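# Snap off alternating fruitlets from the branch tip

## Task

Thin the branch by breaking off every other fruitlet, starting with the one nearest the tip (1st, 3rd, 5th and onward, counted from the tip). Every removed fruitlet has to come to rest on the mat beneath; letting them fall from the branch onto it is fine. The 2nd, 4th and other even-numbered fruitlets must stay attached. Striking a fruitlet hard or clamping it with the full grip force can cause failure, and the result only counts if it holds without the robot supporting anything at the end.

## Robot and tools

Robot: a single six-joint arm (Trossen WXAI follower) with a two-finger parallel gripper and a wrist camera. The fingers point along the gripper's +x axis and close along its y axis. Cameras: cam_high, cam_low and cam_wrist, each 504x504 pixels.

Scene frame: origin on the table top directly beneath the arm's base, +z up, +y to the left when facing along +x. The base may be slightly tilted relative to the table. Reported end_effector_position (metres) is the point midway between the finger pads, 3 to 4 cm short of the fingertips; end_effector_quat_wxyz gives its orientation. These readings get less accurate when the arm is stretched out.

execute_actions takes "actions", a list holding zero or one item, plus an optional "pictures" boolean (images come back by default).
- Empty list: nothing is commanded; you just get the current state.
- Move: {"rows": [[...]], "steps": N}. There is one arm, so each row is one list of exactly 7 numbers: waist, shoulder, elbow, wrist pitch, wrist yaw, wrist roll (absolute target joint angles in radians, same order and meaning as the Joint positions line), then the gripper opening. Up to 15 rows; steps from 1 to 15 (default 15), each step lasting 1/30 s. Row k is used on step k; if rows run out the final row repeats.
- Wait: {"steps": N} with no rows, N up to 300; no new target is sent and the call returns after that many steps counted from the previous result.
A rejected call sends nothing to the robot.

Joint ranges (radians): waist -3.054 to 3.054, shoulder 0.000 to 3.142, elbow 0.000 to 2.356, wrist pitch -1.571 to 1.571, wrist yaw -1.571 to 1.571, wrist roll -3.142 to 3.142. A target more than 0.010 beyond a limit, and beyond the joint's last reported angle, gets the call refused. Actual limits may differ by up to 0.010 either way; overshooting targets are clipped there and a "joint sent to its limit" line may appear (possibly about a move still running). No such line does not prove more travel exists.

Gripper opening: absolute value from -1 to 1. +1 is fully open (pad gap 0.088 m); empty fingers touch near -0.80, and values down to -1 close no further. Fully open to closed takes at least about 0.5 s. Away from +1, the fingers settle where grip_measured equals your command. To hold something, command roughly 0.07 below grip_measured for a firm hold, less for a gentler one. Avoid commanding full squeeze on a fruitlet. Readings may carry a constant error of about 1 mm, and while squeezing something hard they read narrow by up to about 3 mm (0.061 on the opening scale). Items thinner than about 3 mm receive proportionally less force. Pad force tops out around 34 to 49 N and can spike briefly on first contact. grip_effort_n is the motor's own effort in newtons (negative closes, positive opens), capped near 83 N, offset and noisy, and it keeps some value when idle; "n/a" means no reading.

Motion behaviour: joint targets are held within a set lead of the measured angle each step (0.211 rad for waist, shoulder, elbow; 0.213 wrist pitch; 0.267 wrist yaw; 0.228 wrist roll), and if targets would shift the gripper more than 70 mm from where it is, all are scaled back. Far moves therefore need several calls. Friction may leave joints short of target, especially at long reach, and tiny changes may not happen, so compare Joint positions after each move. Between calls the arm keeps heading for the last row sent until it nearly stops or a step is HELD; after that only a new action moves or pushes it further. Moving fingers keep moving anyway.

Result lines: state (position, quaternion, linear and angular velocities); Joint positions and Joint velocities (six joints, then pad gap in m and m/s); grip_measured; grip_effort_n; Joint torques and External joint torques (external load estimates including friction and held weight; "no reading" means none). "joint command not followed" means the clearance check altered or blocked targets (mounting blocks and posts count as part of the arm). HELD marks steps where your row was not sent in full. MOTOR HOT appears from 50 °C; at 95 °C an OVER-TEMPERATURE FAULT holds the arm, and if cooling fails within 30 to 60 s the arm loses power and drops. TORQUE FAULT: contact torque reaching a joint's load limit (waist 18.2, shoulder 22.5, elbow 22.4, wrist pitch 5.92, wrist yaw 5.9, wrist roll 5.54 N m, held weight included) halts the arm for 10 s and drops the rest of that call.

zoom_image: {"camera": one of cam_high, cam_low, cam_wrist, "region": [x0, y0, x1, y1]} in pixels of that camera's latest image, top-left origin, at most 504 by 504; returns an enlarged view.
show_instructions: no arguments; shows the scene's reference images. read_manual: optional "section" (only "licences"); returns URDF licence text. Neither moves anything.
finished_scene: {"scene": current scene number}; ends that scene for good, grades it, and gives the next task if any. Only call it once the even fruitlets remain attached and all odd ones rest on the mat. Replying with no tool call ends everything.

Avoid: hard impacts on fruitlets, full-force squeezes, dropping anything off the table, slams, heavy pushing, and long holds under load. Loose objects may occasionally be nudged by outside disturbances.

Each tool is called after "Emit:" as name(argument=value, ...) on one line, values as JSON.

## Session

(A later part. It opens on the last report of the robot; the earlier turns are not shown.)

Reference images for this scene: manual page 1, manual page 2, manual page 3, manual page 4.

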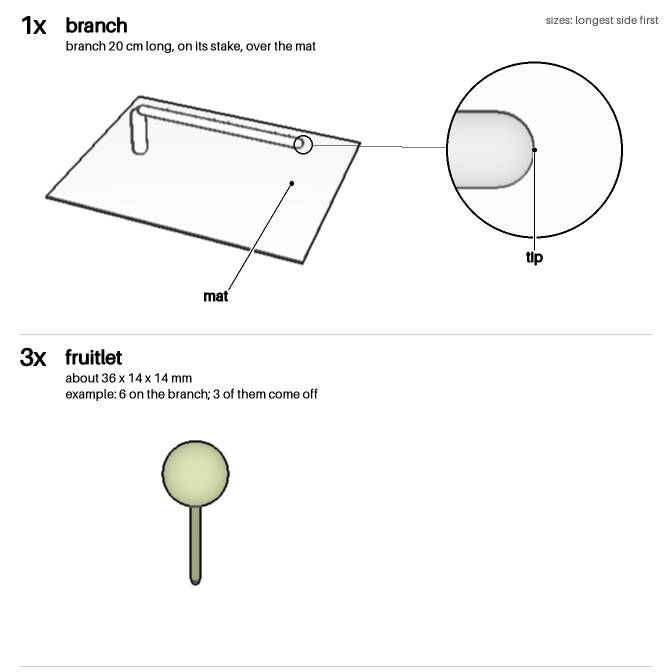

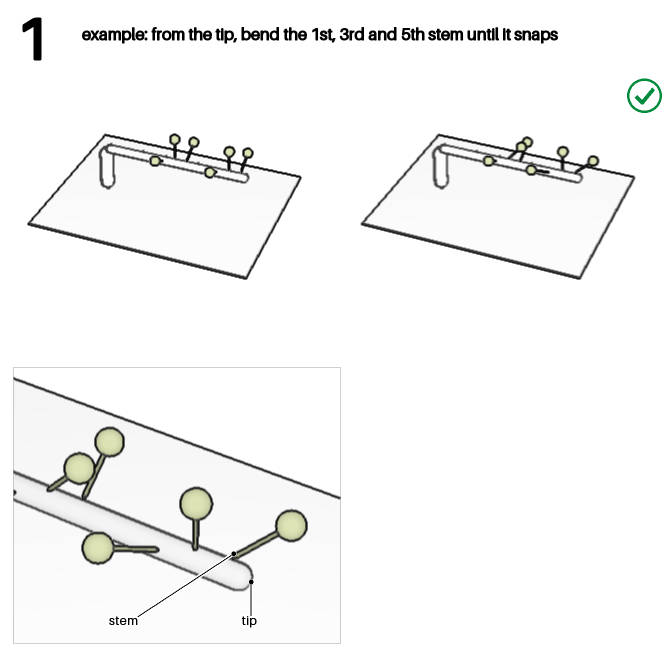

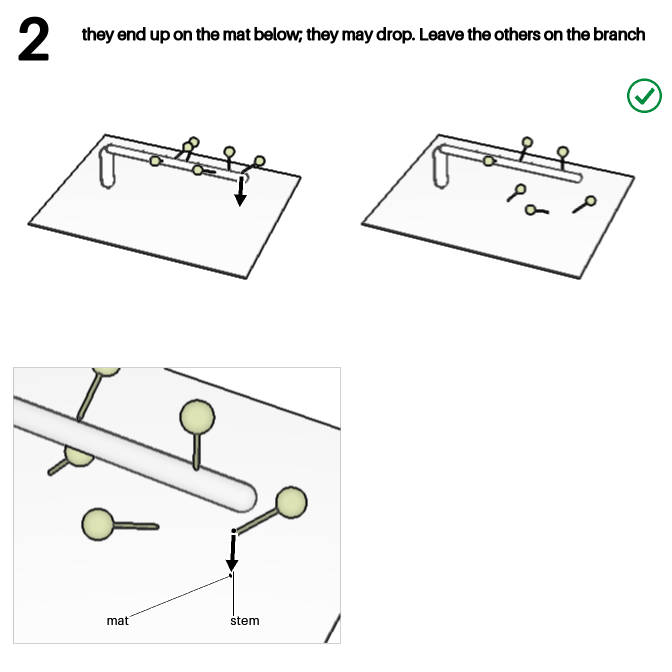

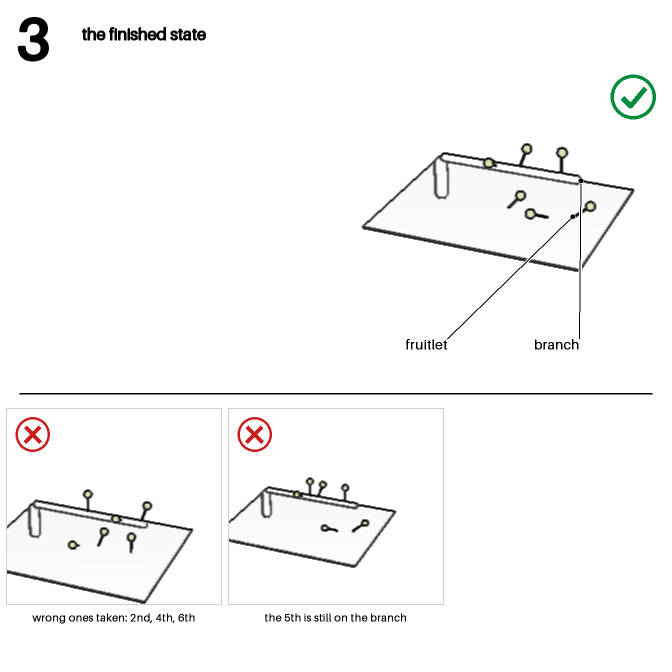

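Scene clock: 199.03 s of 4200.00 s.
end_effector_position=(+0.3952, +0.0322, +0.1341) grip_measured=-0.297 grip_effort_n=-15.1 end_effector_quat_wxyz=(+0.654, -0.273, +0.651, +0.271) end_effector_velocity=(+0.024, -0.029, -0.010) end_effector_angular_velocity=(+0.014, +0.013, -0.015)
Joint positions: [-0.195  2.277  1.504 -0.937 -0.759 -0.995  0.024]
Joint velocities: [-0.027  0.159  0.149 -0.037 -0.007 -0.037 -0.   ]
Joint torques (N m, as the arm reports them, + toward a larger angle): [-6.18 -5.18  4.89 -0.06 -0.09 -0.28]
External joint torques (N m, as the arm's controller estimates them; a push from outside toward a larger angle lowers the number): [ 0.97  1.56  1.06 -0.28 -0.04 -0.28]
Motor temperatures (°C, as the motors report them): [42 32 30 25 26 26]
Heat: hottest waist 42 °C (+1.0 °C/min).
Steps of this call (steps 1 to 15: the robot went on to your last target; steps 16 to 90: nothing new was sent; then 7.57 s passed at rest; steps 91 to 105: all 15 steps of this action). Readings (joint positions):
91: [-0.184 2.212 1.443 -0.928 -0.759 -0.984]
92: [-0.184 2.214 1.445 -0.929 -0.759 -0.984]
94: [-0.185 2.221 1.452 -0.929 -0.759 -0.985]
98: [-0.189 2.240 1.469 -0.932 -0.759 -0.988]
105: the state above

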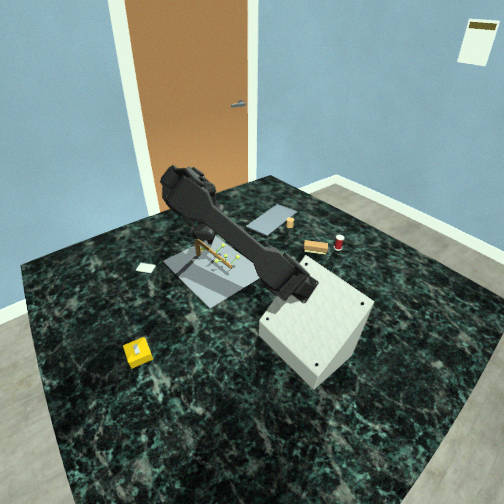

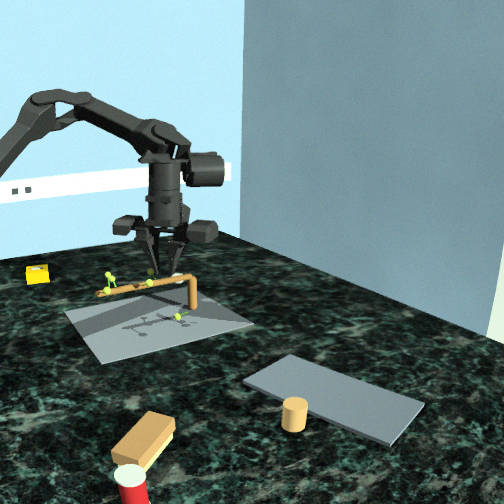

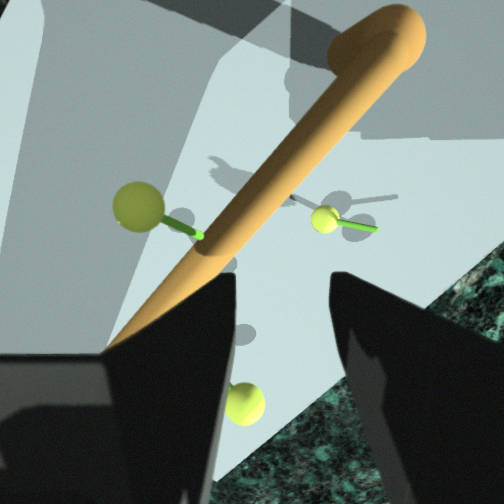

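Emit:
execute_actions(actions=[{"rows":[[-0.21,2.29,1.535,-0.97,-0.757,-1.02,-0.3],[-0.225,2.285,1.555,-1.005,-0.755,-1.04,-0.3],[-0.24,2.28,1.575,-1.04,-0.753,-1.06,-0.3],[-0.255,2.275,1.595,-1.075,-0.751,-1.08,-0.3],[-0.262,2.27,1.605,-1.095,-0.75,-1.09,-0.3],[-0.262,2.27,1.605,-1.095,-0.75,-1.09,-0.3],[-0.262,2.27,1.605,-1.095,-0.75,-1.09,-0.3],[-0.275,2.235,1.54,-1.077,-0.746,-1.19,-0.3],[-0.287,2.2,1.474,-1.058,-0.743,-1.30,-0.3],[-0.30,2.166,1.408,-1.04,-0.739,-1.40,-0.3],[-0.312,2.131,1.342,-1.021,-0.736,-1.50,-0.3],[-0.325,2.097,1.276,-1.002,-0.732,-1.61,-0.3],[-0.337,2.062,1.21,-0.984,-0.729,-1.71,-0.3],[-0.349,2.028,1.145,-0.965,-0.725,-1.81,-0.3],[-0.362,1.994,1.079,-0.946,-0.722,-1.92,-0.3]],"steps":15}], pictures=false)

Emit:
execute_actions(actions=[{"rows":[[-0.376,1.952,1.007,-0.9275,-0.718,-2.022,-0.3]],"steps":15}])

Scene clock: 223.47 s of 4200.00 s.
end_effector_position=(+0.3306, +0.0186, +0.1725) grip_measured=-0.297 grip_effort_n=-15.1 end_effector_quat_wxyz=(+0.598, -0.386, +0.591, +0.380) end_effector_velocity=(-0.368, -0.051, -0.012) end_effector_angular_velocity=(-0.034, +0.006, +1.363)
Joint positions: [-0.33   2.086  1.255 -0.991 -0.734 -1.524  0.024]
Joint velocities: [-0.379 -0.921 -1.722  0.476  0.11  -1.853 -0.   ]
Joint torques (N m, as the arm reports them, + toward a larger angle): [-5.05 -6.78  3.46  0.22  0.02 -0.27]
External joint torques (N m, as the arm's controller estimates them; a push from outside toward a larger angle lowers the number): [ 0.85 -1.26 -0.53  0.04  0.09 -0.27]
Motor temperatures (°C, as the motors report them): [43 32 31 25 26 26]
Heat: hottest waist 43 °C (+2.0 °C/min).
Steps of this call (steps 1 to 30: the robot went on to your last target; steps 31 to 90: nothing new was sent; then 20.93 s passed at rest; steps 91 to 105: all 15 steps of this action). Readings (joint positions):
91: [-0.199 2.291 1.519 -0.946 -0.759 -1.002]
92: [-0.202 2.291 1.525 -0.962 -0.759 -1.010]
94: [-0.215 2.291 1.546 -1.009 -0.758 -1.036]
98: [-0.256 2.278 1.579 -1.062 -0.754 -1.096]
105: the state above

Scene clock: 223.97 s of 4200.00 s.
end_effector_position=(+0.2766, +0.0153, +0.1654) grip_measured=-0.297 grip_effort_n=-15.1 end_effector_quat_wxyz=(+0.503, -0.498, +0.501, +0.498) end_effector_velocity=(-0.005, -0.000, -0.001) end_effector_angular_velocity=(+0.009, -0.003, +0.085)
Joint positions: [-0.374  1.962  1.016 -0.93  -0.721 -2.009  0.024]
Joint velocities: [-0.007 -0.007 -0.022  0.007 -0.007 -0.095 -0.   ]
Joint torques (N m, as the arm reports them, + toward a larger angle): [-4.34 -5.5   3.39  0.2   0.05 -0.27]
External joint torques (N m, as the arm's controller estimates them; a push from outside toward a larger angle lowers the number): [ 0.71 -1.09 -0.54  0.02  0.1  -0.27]
Motor temperatures (°C, as the motors report them): [43 32 31 25 26 26]
Heat: hottest waist 43 °C (+2.0 °C/min).
Steps of this call (steps 1 to 15: all 15 steps of this action). Readings (joint positions):
1: [-0.343 2.053 1.197 -0.973 -0.730 -1.586]
2: [-0.355 2.026 1.144 -0.963 -0.726 -1.649]
4: [-0.369 1.990 1.073 -0.953 -0.723 -1.773]
8: [-0.373 1.971 1.027 -0.935 -0.721 -1.950]
15: the state above

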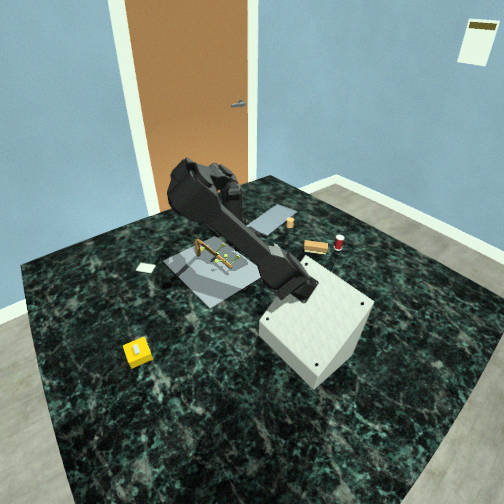

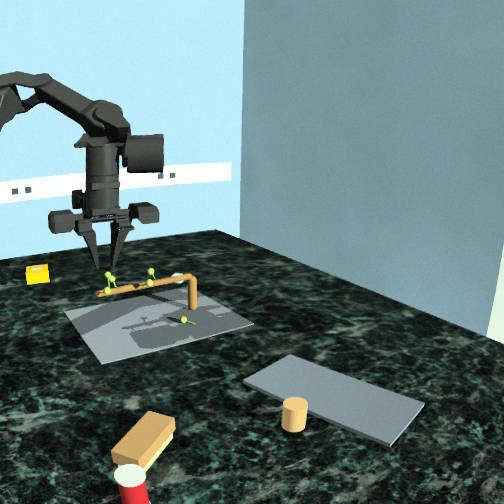

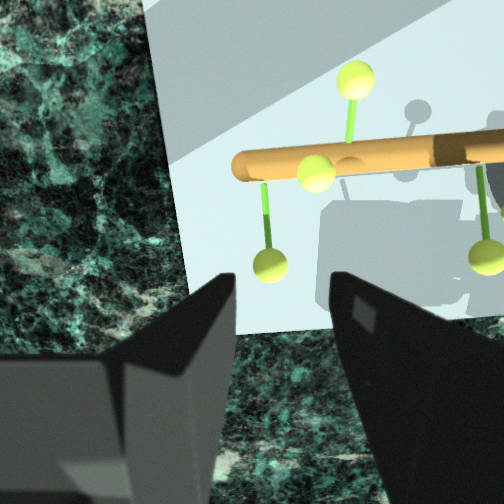

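Emit:
execute_actions(actions=[{"rows":[[-0.365,1.965,0.995,-0.90,-0.722,-2.005,-0.3],[-0.355,1.972,0.98,-0.875,-0.724,-1.99,-0.3],[-0.345,1.978,0.965,-0.85,-0.726,-1.975,-0.3],[-0.336,1.983,0.95,-0.825,-0.729,-1.962,-0.3],[-0.328,1.986,0.938,-0.8058,-0.731,-1.952,-0.3]],"steps":15}])

Scene clock: 243.13 s of 4200.00 s.
end_effector_position=(+0.2718, +0.0125, +0.1427) grip_measured=-0.297 grip_effort_n=-15.1 end_effector_quat_wxyz=(+0.500, -0.500, +0.502, +0.499) end_effector_velocity=(-0.003, +0.001, -0.000) end_effector_angular_velocity=(+0.010, +0.004, -0.003)
Joint positions: [-0.331  1.977  0.946 -0.81  -0.728 -1.96   0.024]
Joint velocities: [-0.002 -0.002 -0.007 -0.007 -0.007 -0.007 -0.   ]
Joint torques (N m, as the arm reports them, + toward a larger angle): [-4.   -3.46  3.11  0.2  -0.17  0.22]
External joint torques (N m, as the arm's controller estimates them; a push from outside toward a larger angle lowers the number): [ 0.96  0.97 -0.52  0.04 -0.12  0.22]
Motor temperatures (°C, as the motors report them): [41 32 30 25 26 26]
Heat: hottest waist 41 °C (+0.0 °C/min).
Steps of this call (steps 1 to 15: the robot went on to your last target; steps 16 to 90: nothing new was sent; then 15.67 s passed at rest; steps 91 to 105: all 15 steps of this action). Readings (joint positions):
91: [-0.374 1.962 1.012 -0.923 -0.721 -2.016]
92: [-0.372 1.962 1.007 -0.909 -0.721 -2.014]
94: [-0.361 1.963 0.989 -0.874 -0.721 -1.996]
98: [-0.335 1.974 0.954 -0.827 -0.726 -1.969]
105: the state above

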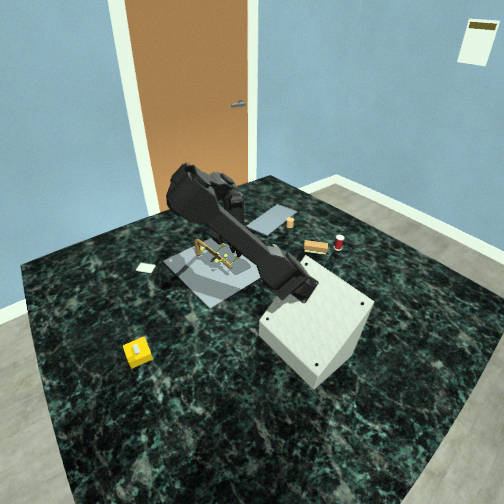

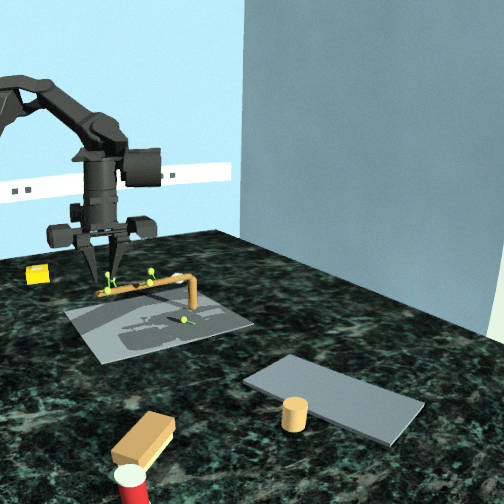

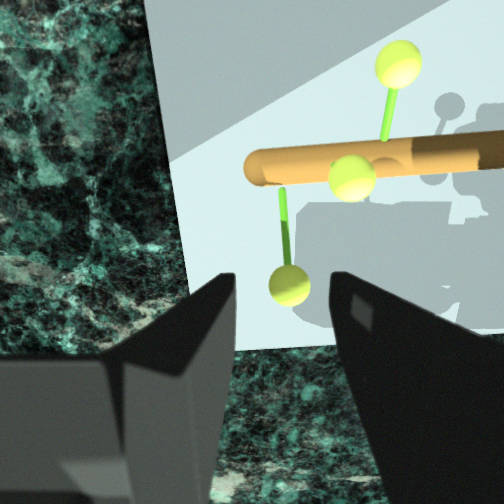

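Emit:
execute_actions(actions=[{"rows":[[-0.32,1.99,0.93,-0.785,-0.733,-1.94,-0.3],[-0.31,1.995,0.92,-0.762,-0.735,-1.927,-0.3],[-0.30,2.0,0.911,-0.74,-0.738,-1.914,-0.3],[-0.292,2.004,0.904,-0.722,-0.74,-1.903,-0.3],[-0.2852,2.007,0.900,-0.7095,-0.741,-1.896,-0.3]],"steps":12}])

Scene clock: 249.37 s of 4200.00 s.
end_effector_position=(+0.2710, +0.0124, +0.1244) grip_measured=-0.297 grip_effort_n=-15.1 end_effector_quat_wxyz=(+0.499, -0.499, +0.503, +0.499) end_effector_velocity=(+0.003, +0.001, +0.002) end_effector_angular_velocity=(+0.015, -0.028, +0.002)
Joint positions: [-0.288  1.997  0.907 -0.715 -0.737 -1.905  0.024]
Joint velocities: [-0.007 -0.007 -0.007  0.022 -0.022  0.007  0.   ]
Joint torques (N m, as the arm reports them, + toward a larger angle): [-4.01 -3.45  2.91  0.19 -0.17  0.22]
External joint torques (N m, as the arm's controller estimates them; a push from outside toward a larger angle lowers the number): [ 1.02  1.07 -0.45  0.05 -0.12  0.22]
Motor temperatures (°C, as the motors report them): [41 32 30 25 26 26]
Heat: hottest waist 41 °C (+0.0 °C/min).
Steps of this call (steps 1 to 15: the robot went on to your last target; steps 16 to 90: nothing new was sent; then 2.83 s passed at rest; steps 91 to 102: all 12 steps of this action). Readings (joint positions):
91: [-0.330 1.977 0.944 -0.803 -0.729 -1.955]
92: [-0.327 1.978 0.940 -0.792 -0.729 -1.949]
94: [-0.316 1.983 0.930 -0.763 -0.733 -1.932]
98: [-0.291 1.996 0.911 -0.727 -0.736 -1.910]
102: the state above

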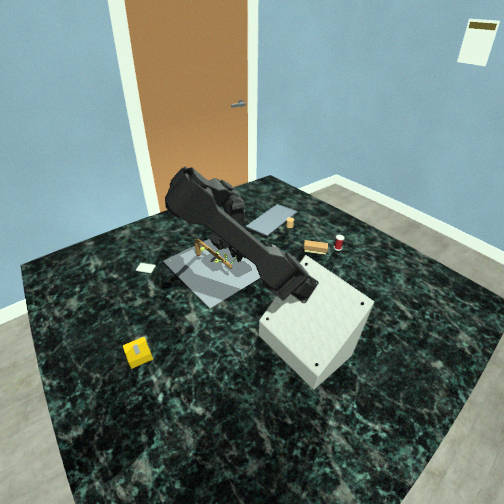

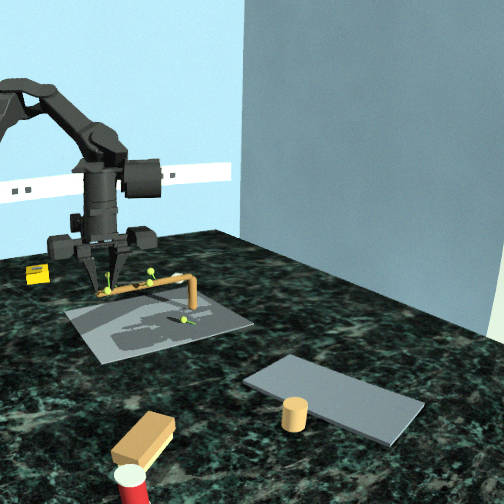

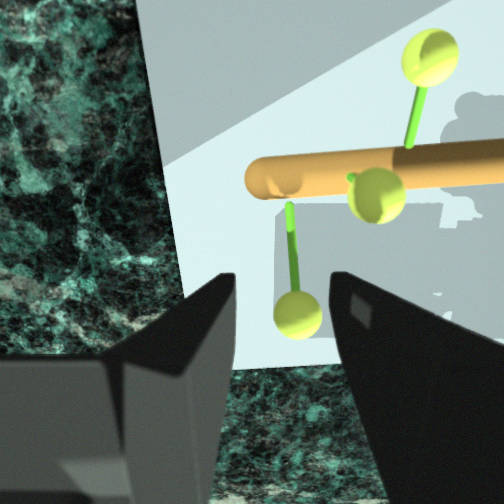

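Emit:
execute_actions(actions=[{"rows":[[-0.2845,2.0097,0.9189,-0.7138,-0.7394,-1.895,-0.3],[-0.2829,2.0124,0.9239,-0.7146,-0.7397,-1.8929,-0.3],[-0.2814,2.0151,0.9288,-0.7154,-0.7401,-1.8909,-0.3],[-0.2799,2.0178,0.9337,-0.7162,-0.7405,-1.8889,-0.3],[-0.2783,2.0205,0.9387,-0.717,-0.7408,-1.8868,-0.3],[-0.2768,2.0232,0.9436,-0.7178,-0.7412,-1.8848,-0.3],[-0.2753,2.0259,0.9485,-0.7186,-0.7416,-1.8828,-0.3],[-0.2737,2.0286,0.9535,-0.7194,-0.7419,-1.8807,-0.3],[-0.2722,2.0313,0.9584,-0.7202,-0.7423,-1.8787,-0.3],[-0.2707,2.034,0.9633,-0.721,-0.7427,-1.8767,-0.3],[-0.2691,2.0367,0.9683,-0.7218,-0.743,-1.8746,-0.3],[-0.2676,2.0394,0.9732,-0.7226,-0.7434,-1.8726,-0.3],[-0.2661,2.0421,0.9781,-0.7234,-0.7438,-1.8706,-0.3],[-0.2645,2.0448,0.9831,-0.7242,-0.7441,-1.8685,-0.3],[-0.263,2.0475,0.988,-0.725,-0.7445,-1.8665,-0.3]],"steps":15}], pictures=false)

Emit:
execute_actions(actions=[{"rows":[[-0.2615,2.0502,0.9929,-0.7258,-0.7449,-1.8645,-0.3],[-0.2599,2.0529,0.9979,-0.7266,-0.7452,-1.8624,-0.3],[-0.2584,2.0556,1.0028,-0.7274,-0.7456,-1.8604,-0.3],[-0.2569,2.0583,1.0077,-0.7282,-0.746,-1.8584,-0.3],[-0.2553,2.061,1.0127,-0.729,-0.7463,-1.8563,-0.3],[-0.2538,2.0637,1.0176,-0.7298,-0.7467,-1.8543,-0.3],[-0.2523,2.0664,1.0225,-0.7306,-0.7471,-1.8523,-0.3],[-0.2507,2.0691,1.0275,-0.7314,-0.7474,-1.8502,-0.3],[-0.2492,2.0718,1.0324,-0.7322,-0.7478,-1.8482,-0.3],[-0.2477,2.0745,1.0373,-0.733,-0.7482,-1.8462,-0.3],[-0.2461,2.0772,1.0423,-0.7338,-0.7485,-1.8441,-0.3],[-0.2446,2.0799,1.0472,-0.7346,-0.7489,-1.8421,-0.3],[-0.2431,2.0826,1.0521,-0.7354,-0.7493,-1.8401,-0.3],[-0.2415,2.0853,1.0571,-0.7362,-0.7496,-1.838,-0.3],[-0.24,2.088,1.062,-0.737,-0.75,-1.836,-0.3]],"steps":15}])

Scene clock: 275.10 s of 4200.00 s.
end_effector_position=(+0.2872, +0.0137, +0.1239) grip_measured=-0.297 grip_effort_n=-15.1 end_effector_quat_wxyz=(+0.499, -0.501, +0.502, +0.498) end_effector_velocity=(+0.032, +0.006, -0.003) end_effector_angular_velocity=(+0.016, +0.007, -0.007)
Joint positions: [-0.27   2.03   0.969 -0.721 -0.74  -1.878  0.024]
Joint velocities: [ 0.042  0.081  0.139 -0.037 -0.022  0.051 -0.   ]
Joint torques (N m, as the arm reports them, + toward a larger angle): [-4.14 -3.57  4.41 -0.07 -0.17  0.22]
External joint torques (N m, as the arm's controller estimates them; a push from outside toward a larger angle lowers the number): [ 1.13  1.19  0.99 -0.24 -0.12  0.22]
Motor temperatures (°C, as the motors report them): [39 31 30 25 26 26]
Heat: hottest waist 39 °C (-4.1 °C/min).
Steps of this call (steps 1 to 15: the robot went on to your last target; steps 16 to 90: nothing new was sent; then 22.23 s passed at rest; steps 91 to 105: all 15 steps of this action). Readings (joint positions):
91: [-0.288 1.998 0.907 -0.712 -0.738 -1.902]
92: [-0.287 1.998 0.908 -0.712 -0.738 -1.902]
94: [-0.286 2.003 0.914 -0.712 -0.738 -1.899]
98: [-0.281 2.012 0.934 -0.715 -0.738 -1.892]
105: the state above

Scene clock: 275.60 s of 4200.00 s.
end_effector_position=(+0.3053, +0.0166, +0.1220) grip_measured=-0.297 grip_effort_n=-15.1 end_effector_quat_wxyz=(+0.499, -0.502, +0.501, +0.498) end_effector_velocity=(+0.038, +0.007, -0.001) end_effector_angular_velocity=(+0.011, -0.017, +0.025)
Joint positions: [-0.247  2.071  1.042 -0.732 -0.746 -1.848  0.024]
Joint velocities: [ 0.037  0.076  0.149 -0.022 -0.022  0.037 -0.   ]
Joint torques (N m, as the arm reports them, + toward a larger angle): [-4.48 -3.85  4.38 -0.09 -0.18  0.22]
External joint torques (N m, as the arm's controller estimates them; a push from outside toward a larger angle lowers the number): [ 1.13  1.27  0.94 -0.26 -0.13  0.22]
Motor temperatures (°C, as the motors report them): [39 31 30 25 26 26]
Heat: hottest waist 39 °C (-4.0 °C/min).
Steps of this call (steps 1 to 15: all 15 steps of this action). Readings (joint positions):
1: [-0.268 2.033 0.973 -0.722 -0.740 -1.876]
2: [-0.267 2.035 0.978 -0.722 -0.741 -1.874]
4: [-0.264 2.041 0.988 -0.724 -0.742 -1.870]
8: [-0.257 2.052 1.007 -0.727 -0.744 -1.862]
15: the state above

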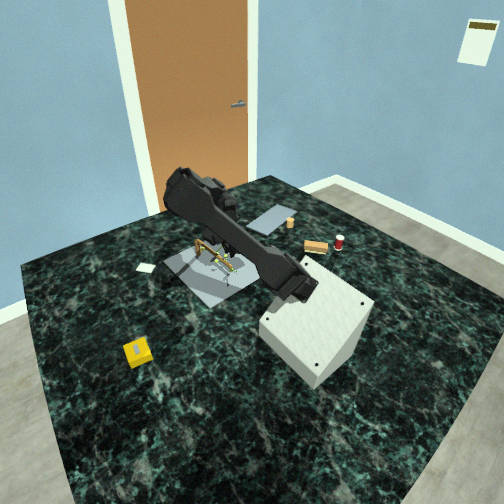

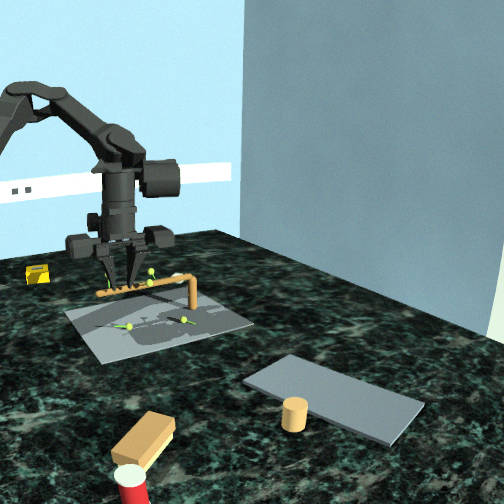

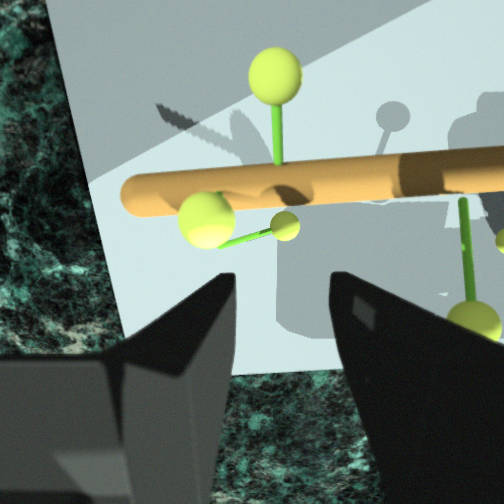

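Emit:
execute_actions(actions=[{"rows":[[-0.26,2.072,1.07,-0.79,-0.745,-1.86,-0.3],[-0.285,2.06,1.09,-0.845,-0.74,-1.88,-0.3],[-0.31,2.045,1.112,-0.90,-0.733,-1.90,-0.3],[-0.337,2.025,1.137,-0.95,-0.727,-1.92,-0.3],[-0.337,2.025,1.137,-0.95,-0.727,-1.8,-0.3],[-0.337,2.02,1.137,-0.95,-0.727,-1.55,-0.3],[-0.33,2.0,1.13,-0.95,-0.73,-1.3,-0.3],[-0.31,1.98,1.125,-0.95,-0.735,-1.05,-0.3],[-0.29,1.96,1.115,-0.95,-0.74,-0.8,-0.3],[-0.27,1.94,1.108,-0.948,-0.744,-0.55,-0.3],[-0.25,1.92,1.10,-0.945,-0.748,-0.3,-0.3],[-0.235,1.90,1.095,-0.943,-0.751,-0.05,-0.3],[-0.22,1.88,1.088,-0.94,-0.754,0.2,-0.3],[-0.205,1.865,1.083,-0.938,-0.757,0.45,-0.3],[-0.195,1.85,1.078,-0.936,-0.759,0.7,-0.3]],"steps":15}], pictures=false)

Emit:
execute_actions(actions=[{"rows":[[-0.1875,1.846,1.076,-0.9358,-0.759,0.95,-0.3],[-0.1875,1.846,1.076,-0.9358,-0.759,1.2,-0.3],[-0.1875,1.846,1.076,-0.9358,-0.759,1.377,-0.3]],"steps":15}])

Scene clock: 318.80 s of 4200.00 s.
end_effector_position=(+0.3038, +0.0638, +0.1628) grip_measured=-0.297 grip_effort_n=-15.1 end_effector_quat_wxyz=(+0.622, -0.341, +0.620, +0.335) end_effector_velocity=(-0.033, +0.201, -0.015) end_effector_angular_velocity=(+0.033, +0.017, -1.238)
Joint positions: [-0.231  1.902  1.101 -0.936 -0.75  -1.247  0.024]
Joint velocities: [ 0.466 -0.545 -0.149 -0.007 -0.095  1.839 -0.   ]
Joint torques (N m, as the arm reports them, + toward a larger angle): [-4.75 -5.49  3.06  0.   -0.13  0.22]
External joint torques (N m, as the arm's controller estimates them; a push from outside toward a larger angle lowers the number): [ 1.11 -0.97 -0.62 -0.22 -0.11  0.22]
Motor temperatures (°C, as the motors report them): [39 30 30 25 26 26]
Heat: hottest waist 39 °C (-1.0 °C/min).
Steps of this call (steps 1 to 30: the robot went on to your last target; steps 31 to 90: nothing new was sent; then 39.70 s passed at rest; steps 91 to 105: all 15 steps of this action). Readings (joint positions):
91: [-0.244 2.077 1.057 -0.747 -0.747 -1.842]
92: [-0.248 2.077 1.064 -0.775 -0.747 -1.848]
94: [-0.275 2.070 1.085 -0.850 -0.741 -1.875]
98: [-0.327 2.028 1.117 -0.919 -0.733 -1.680]
105: the state above

Scene clock: 319.30 s of 4200.00 s.
end_effector_position=(+0.2992, +0.0801, +0.1606) grip_measured=-0.297 grip_effort_n=-15.1 end_effector_quat_wxyz=(+0.706, -0.042, +0.705, +0.040) end_effector_velocity=(-0.002, +0.005, -0.001) end_effector_angular_velocity=(+0.025, -0.001, -1.824)
Joint positions: [-0.19   1.856  1.083 -0.936 -0.756 -0.318  0.024]
Joint velocities: [ 0.007 -0.002 -0.002 -0.007 -0.022  1.824 -0.   ]
Joint torques (N m, as the arm reports them, + toward a larger angle): [-4.18 -5.72  3.3   0.16 -0.13  0.22]
External joint torques (N m, as the arm's controller estimates them; a push from outside toward a larger angle lowers the number): [ 1.03 -1.12 -0.54 -0.08 -0.09  0.22]
Motor temperatures (°C, as the motors report them): [39 30 30 25 26 26]
Heat: hottest waist 39 °C (-1.0 °C/min).
Steps of this call (steps 1 to 15: all 15 steps of this action). Readings (joint positions):
1: [-0.216 1.887 1.096 -0.936 -0.753 -1.185]
2: [-0.205 1.875 1.093 -0.936 -0.755 -1.124]
4: [-0.194 1.861 1.090 -0.936 -0.756 -1.000]
8: [-0.191 1.857 1.085 -0.936 -0.756 -0.751]
15: the state above

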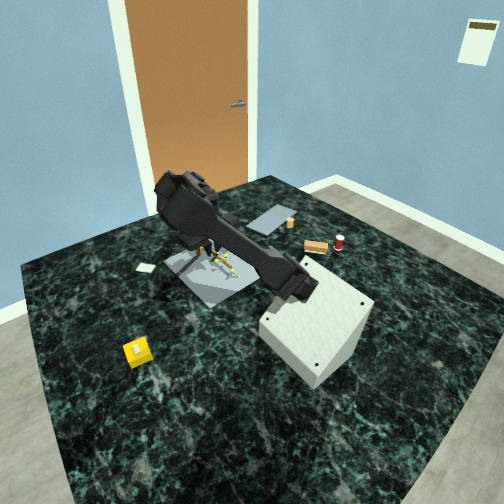

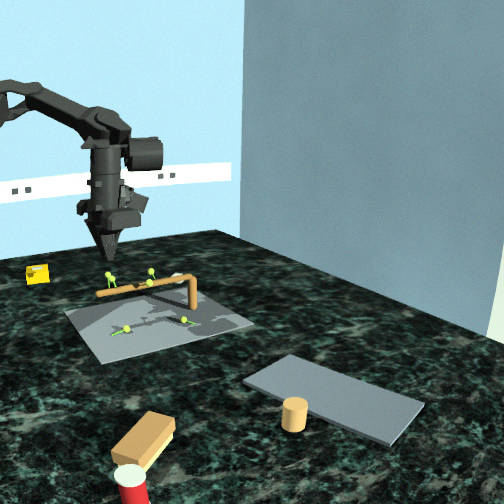

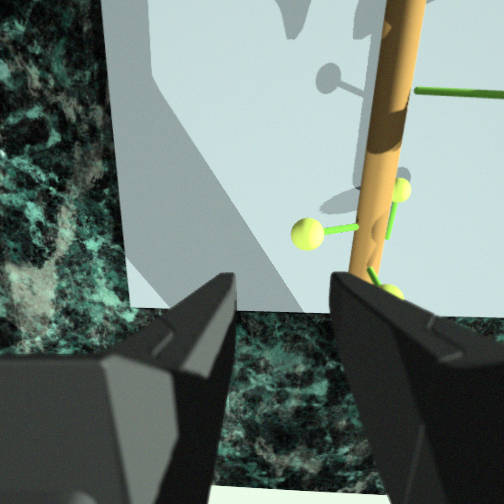

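Emit:
execute_actions(actions=[{"rows":[[-0.1875,1.846,1.076,-0.9358,-0.759,1.377,-0.3]],"steps":15}], pictures=false)

Emit:
execute_actions(actions=[{"rows":[[-0.1875,1.846,1.076,-0.9358,-0.759,1.377,-0.3]],"steps":15}])

Scene clock: 329.03 s of 4200.00 s.
end_effector_position=(+0.2992, +0.0803, +0.1606) grip_measured=-0.297 grip_effort_n=-15.6 end_effector_quat_wxyz=(+0.501, +0.500, +0.498, -0.501) end_effector_velocity=(-0.002, +0.001, +0.001) end_effector_angular_velocity=(+0.008, +0.002, -0.014)
Joint positions: [-0.19   1.856  1.083 -0.936 -0.756  1.371  0.024]
Joint velocities: [-0.002 -0.002 -0.002 -0.007 -0.007  0.007 -0.   ]
Joint torques (N m, as the arm reports them, + toward a larger angle): [-4.2  -5.77  3.31  0.13 -0.04  0.21]
External joint torques (N m, as the arm's controller estimates them; a push from outside toward a larger angle lowers the number): [ 1.06 -1.13 -0.56 -0.09 -0.1   0.21]
Motor temperatures (°C, as the motors report them): [39 31 30 25 26 26]
Heat: hottest waist 39 °C (-1.0 °C/min).
Steps of this call (steps 1 to 60: the robot went on to your last target; steps 61 to 120: nothing new was sent; then 5.23 s passed at rest; steps 121 to 135: all 15 steps of this action). Readings (joint positions):
121: [-0.190 1.856 1.083 -0.936 -0.756 1.371]
122: [-0.190 1.856 1.083 -0.936 -0.756 1.371]
124: [-0.190 1.856 1.083 -0.936 -0.756 1.371]
128: [-0.190 1.856 1.083 -0.936 -0.756 1.371]
135: the state above

Scene clock: 329.53 s of 4200.00 s.
end_effector_position=(+0.2992, +0.0803, +0.1606) grip_measured=-0.297 grip_effort_n=-15.1 end_effector_quat_wxyz=(+0.501, +0.500, +0.498, -0.501) end_effector_velocity=(-0.005, -0.001, +0.001) end_effector_angular_velocity=(-0.004, +0.015, +0.005)
Joint positions: [-0.19   1.856  1.083 -0.936 -0.756  1.371  0.024]
Joint velocities: [-0.002 -0.002 -0.002 -0.022  0.007 -0.022 -0.   ]
Joint torques (N m, as the arm reports them, + toward a larger angle): [-4.21 -5.75  3.27  0.13 -0.04  0.21]
External joint torques (N m, as the arm's controller estimates them; a push from outside toward a larger angle lowers the number): [ 1.05 -1.12 -0.53 -0.06 -0.1   0.21]
Motor temperatures (°C, as the motors report them): [39 31 30 25 26 26]
Heat: hottest waist 39 °C (-1.0 °C/min).
Steps of this call (steps 1 to 15: all 15 steps of this action). Readings (joint positions):
1: [-0.190 1.856 1.083 -0.936 -0.756 1.371]
2: [-0.190 1.856 1.083 -0.936 -0.756 1.371]
4: [-0.190 1.856 1.083 -0.936 -0.756 1.371]
8: [-0.190 1.856 1.083 -0.936 -0.756 1.371]
15: the state above

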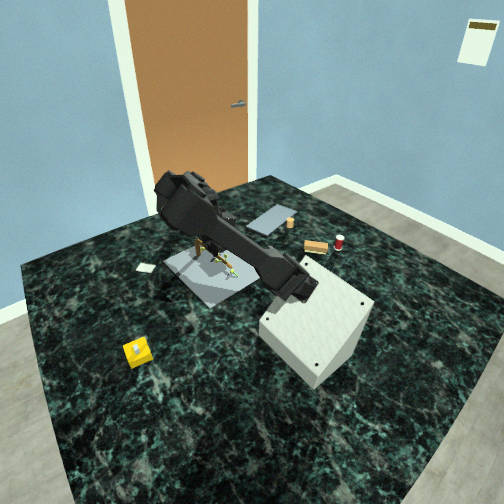

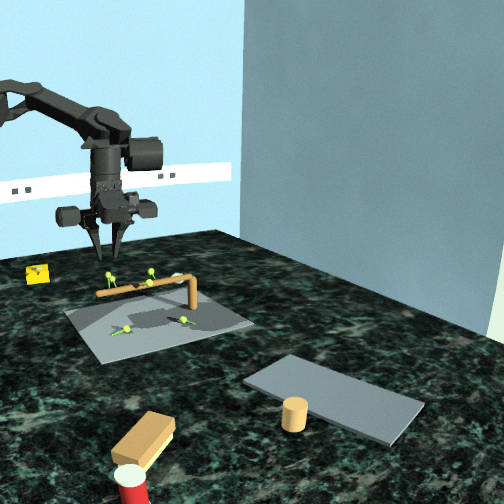

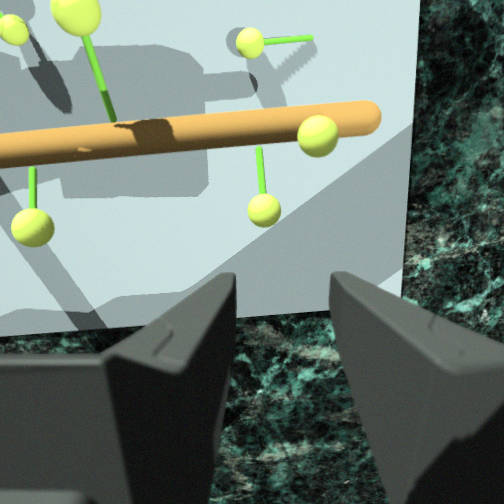

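Emit:
execute_actions(actions=[{"rows":[[-0.182,1.868,1.075,-0.915,-0.758,1.385,-0.3],[-0.174,1.878,1.066,-0.893,-0.76,1.397,-0.3],[-0.165,1.887,1.057,-0.87,-0.762,1.41,-0.3],[-0.157,1.894,1.049,-0.85,-0.763,1.42,-0.3],[-0.1496,1.899,1.043,-0.834,-0.7635,1.4285,-0.3]],"steps":15}])

Scene clock: 378.67 s of 4200.00 s.
end_effector_position=(+0.3015, +0.0764, +0.1405) grip_measured=-0.297 grip_effort_n=-15.1 end_effector_quat_wxyz=(+0.500, +0.499, +0.499, -0.502) end_effector_velocity=(+0.001, -0.002, +0.001) end_effector_angular_velocity=(-0.008, -0.006, -0.004)
Joint positions: [-0.152  1.889  1.049 -0.838 -0.76   1.421  0.024]
Joint velocities: [-0.002 -0.002 -0.002  0.007  0.007  0.007 -0.   ]
Joint torques (N m, as the arm reports them, + toward a larger angle): [-4.3  -3.69  3.16  0.25 -0.05  0.22]
External joint torques (N m, as the arm's controller estimates them; a push from outside toward a larger angle lowers the number): [ 1.04  1.11 -0.45  0.04 -0.12  0.22]
Motor temperatures (°C, as the motors report them): [39 32 30 25 26 26]
Heat: hottest waist 39 °C (+0.0 °C/min).
Steps of this call (steps 1 to 15: the robot went on to your last target; steps 16 to 90: nothing new was sent; then 45.63 s passed at rest; steps 91 to 105: all 15 steps of this action). Readings (joint positions):
91: [-0.190 1.856 1.083 -0.934 -0.756 1.373]
92: [-0.188 1.857 1.081 -0.923 -0.756 1.378]
94: [-0.179 1.863 1.073 -0.892 -0.758 1.392]
98: [-0.156 1.884 1.055 -0.852 -0.759 1.414]
105: the state above

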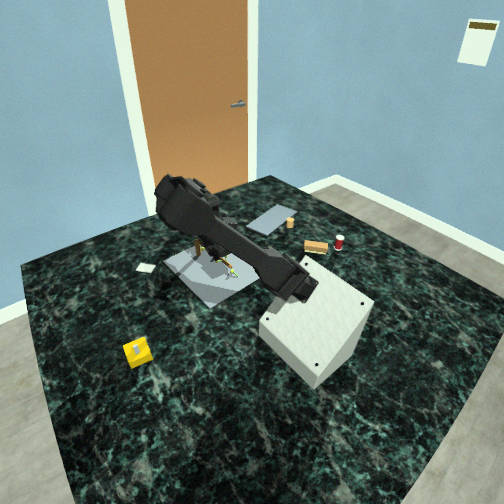

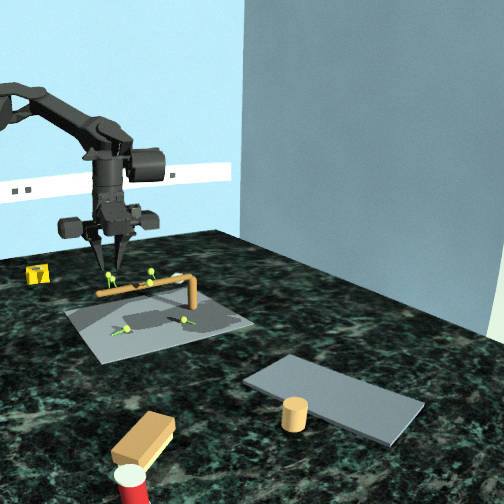

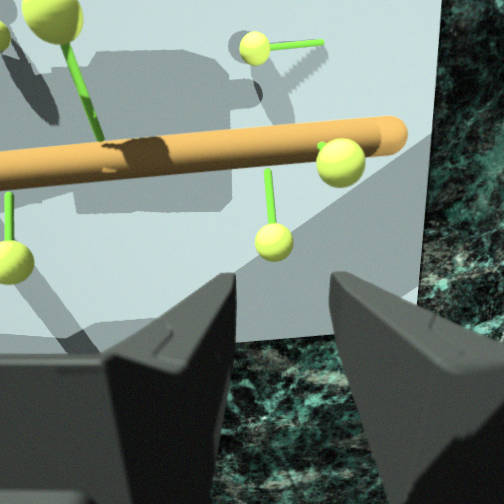

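Emit:
execute_actions(actions=[{"rows":[[-0.14,1.903,1.035,-0.81,-0.764,1.44,-0.3],[-0.13,1.908,1.026,-0.788,-0.765,1.455,-0.3],[-0.12,1.912,1.017,-0.765,-0.766,1.47,-0.3],[-0.112,1.916,1.009,-0.745,-0.767,1.481,-0.3],[-0.1062,1.918,1.004,-0.7344,-0.767,1.4885,-0.3]],"steps":12}])

Scene clock: 392.97 s of 4200.00 s.
end_effector_position=(+0.3016, +0.0763, +0.1216) grip_measured=-0.297 grip_effort_n=-15.1 end_effector_quat_wxyz=(+0.500, +0.499, +0.499, -0.502) end_effector_velocity=(+0.011, -0.001, +0.002) end_effector_angular_velocity=(+0.004, -0.046, +0.026)
Joint positions: [-0.109  1.908  1.011 -0.74  -0.764  1.48   0.024]
Joint velocities: [-0.007 -0.002  0.002  0.051 -0.007  0.007 -0.   ]
Joint torques (N m, as the arm reports them, + toward a larger angle): [-4.35 -3.88  2.87  0.21 -0.05  0.22]
External joint torques (N m, as the arm's controller estimates them; a push from outside toward a larger angle lowers the number): [ 1.04  1.07 -0.61  0.   -0.12  0.22]
Motor temperatures (°C, as the motors report them): [39 31 30 25 26 26]
Heat: hottest waist 39 °C (+0.0 °C/min).
Steps of this call (steps 1 to 15: the robot went on to your last target; steps 16 to 90: nothing new was sent; then 10.90 s passed at rest; steps 91 to 102: all 12 steps of this action). Readings (joint positions):
91: [-0.151 1.889 1.048 -0.831 -0.760 1.425]
92: [-0.149 1.891 1.045 -0.819 -0.761 1.431]
94: [-0.137 1.895 1.035 -0.788 -0.762 1.450]
98: [-0.112 1.907 1.015 -0.751 -0.764 1.474]
102: the state above

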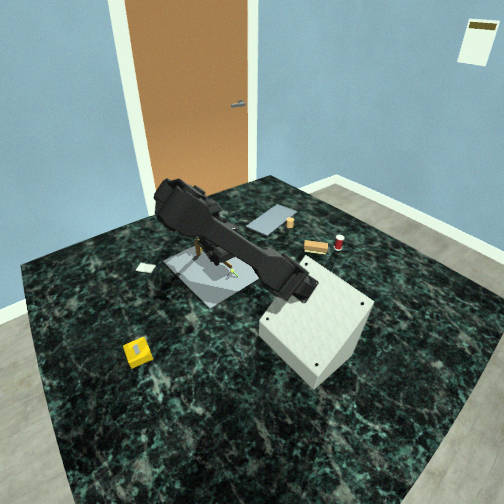

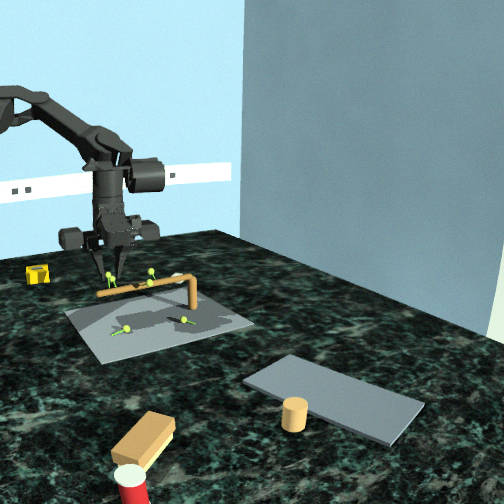

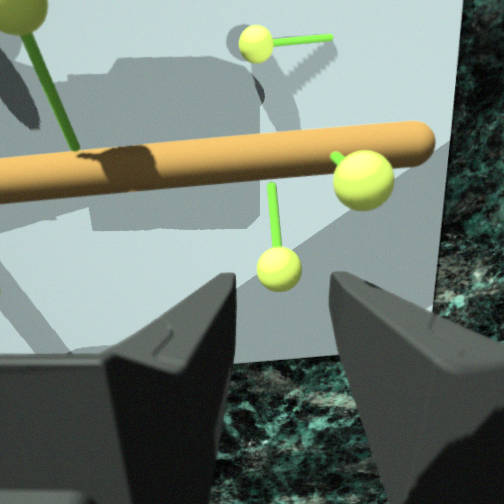

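Emit:
execute_actions(actions=[{"rows":[[-0.10,1.92,1.001,-0.722,-0.767,1.497,-0.3],[-0.092,1.922,0.997,-0.71,-0.768,1.507,-0.3],[-0.085,1.924,0.9935,-0.6995,-0.768,1.5165,-0.3]],"steps":10}])

Scene clock: 406.93 s of 4200.00 s.
end_effector_position=(+0.3022, +0.0783, +0.1145) grip_measured=-0.297 grip_effort_n=-15.1 end_effector_quat_wxyz=(+0.500, +0.499, +0.499, -0.502) end_effector_velocity=(+0.001, +0.001, +0.001) end_effector_angular_velocity=(+0.007, -0.008, -0.019)
Joint positions: [-0.087  1.913  1.001 -0.704 -0.765  1.508  0.024]
Joint velocities: [-0.002 -0.002 -0.002  0.007 -0.007  0.022 -0.   ]
Joint torques (N m, as the arm reports them, + toward a larger angle): [-4.38 -3.77  2.85  0.24 -0.05  0.22]
External joint torques (N m, as the arm's controller estimates them; a push from outside toward a larger angle lowers the number): [ 1.02  1.22 -0.53  0.04 -0.11  0.22]
Motor temperatures (°C, as the motors report them): [39 31 30 25 26 26]
Heat: hottest waist 39 °C (+0.0 °C/min).
Steps of this call (steps 1 to 15: the robot went on to your last target; steps 16 to 90: nothing new was sent; then 10.63 s passed at rest; steps 91 to 100: all 10 steps of this action). Readings (joint positions):
91: [-0.108 1.908 1.010 -0.734 -0.764 1.484]
92: [-0.106 1.909 1.009 -0.727 -0.764 1.489]
94: [-0.098 1.910 1.006 -0.714 -0.764 1.499]
98: [-0.088 1.913 1.001 -0.706 -0.765 1.507]
100: the state above

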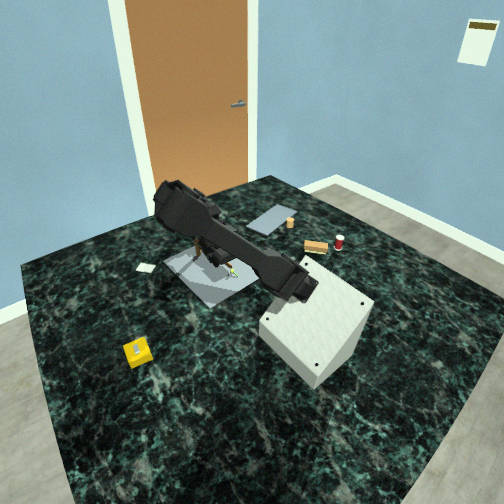

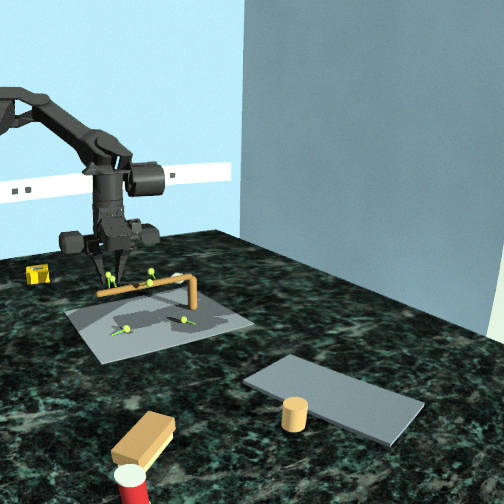

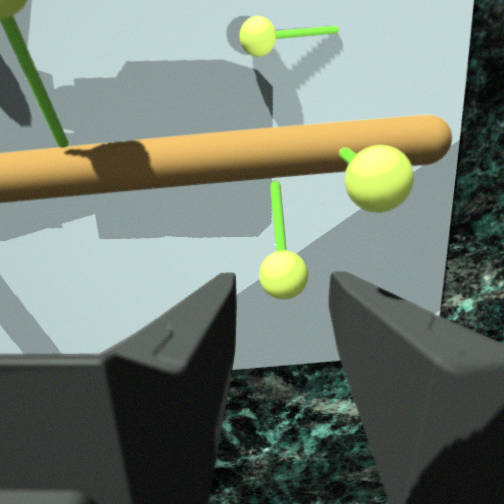

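Emit:
zoom_image(camera="cam_low", region=[70, 240, 170, 320])

Region (70, 240, 170, 320) of cam_low's 504x504 image, scaled by 5.040, with more detail than that image has; it fills the top 403 rows of this view, and the rest is white.

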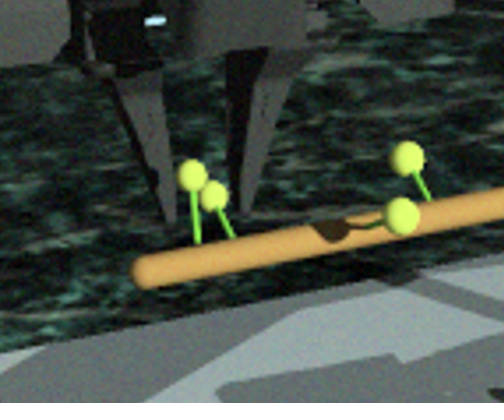

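Emit:
execute_actions(actions=[{"rows":[[-0.094,1.925,0.998,-0.702,-0.767,1.498,-0.3],[-0.099,1.927,0.997,-0.701,-0.767,1.491,-0.3]],"steps":8}])

Scene clock: 432.53 s of 4200.00 s.
end_effector_position=(+0.3031, +0.0758, +0.1157) grip_measured=-0.297 grip_effort_n=-15.1 end_effector_quat_wxyz=(+0.502, +0.500, +0.498, -0.500) end_effector_velocity=(-0.001, -0.000, +0.002) end_effector_angular_velocity=(+0.008, -0.000, +0.041)
Joint positions: [-0.096  1.916  1.001 -0.702 -0.765  1.5    0.024]
Joint velocities: [-0.007 -0.002 -0.002 -0.007 -0.007 -0.051 -0.   ]
Joint torques (N m, as the arm reports them, + toward a larger angle): [-4.64 -3.74  3.21  0.15 -0.02 -0.27]
External joint torques (N m, as the arm's controller estimates them; a push from outside toward a larger angle lowers the number): [ 0.67  1.26 -0.22 -0.07 -0.08 -0.27]
Motor temperatures (°C, as the motors report them): [39 30 30 25 26 26]
Heat: hottest waist 39 °C (+0.0 °C/min).
Steps of this call (steps 1 to 15: the robot went on to your last target; steps 16 to 90: nothing new was sent; then 22.33 s passed at rest; steps 91 to 98: all 8 steps of this action). Readings (joint positions):
91: [-0.087 1.914 1.001 -0.702 -0.765 1.510]
92: [-0.089 1.914 1.001 -0.702 -0.765 1.510]
94: [-0.092 1.915 1.001 -0.702 -0.765 1.505]
98: the state above

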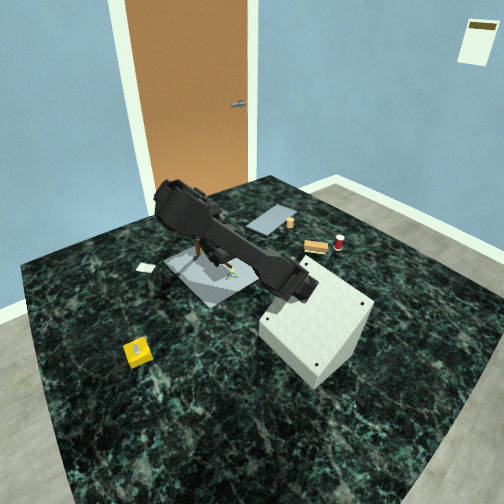

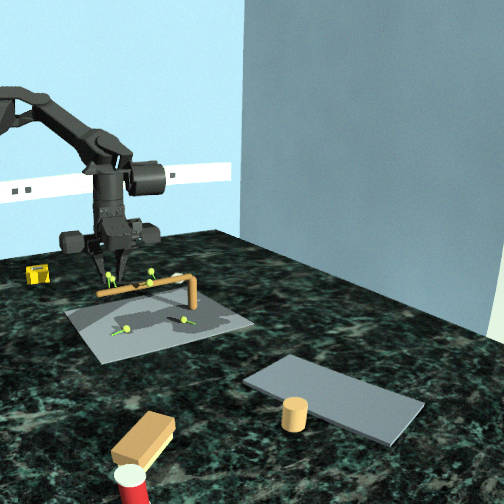

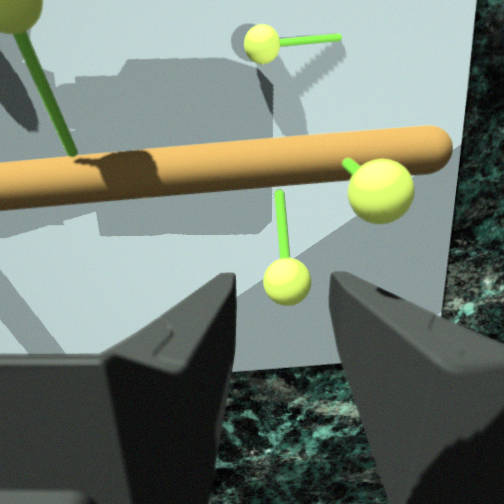

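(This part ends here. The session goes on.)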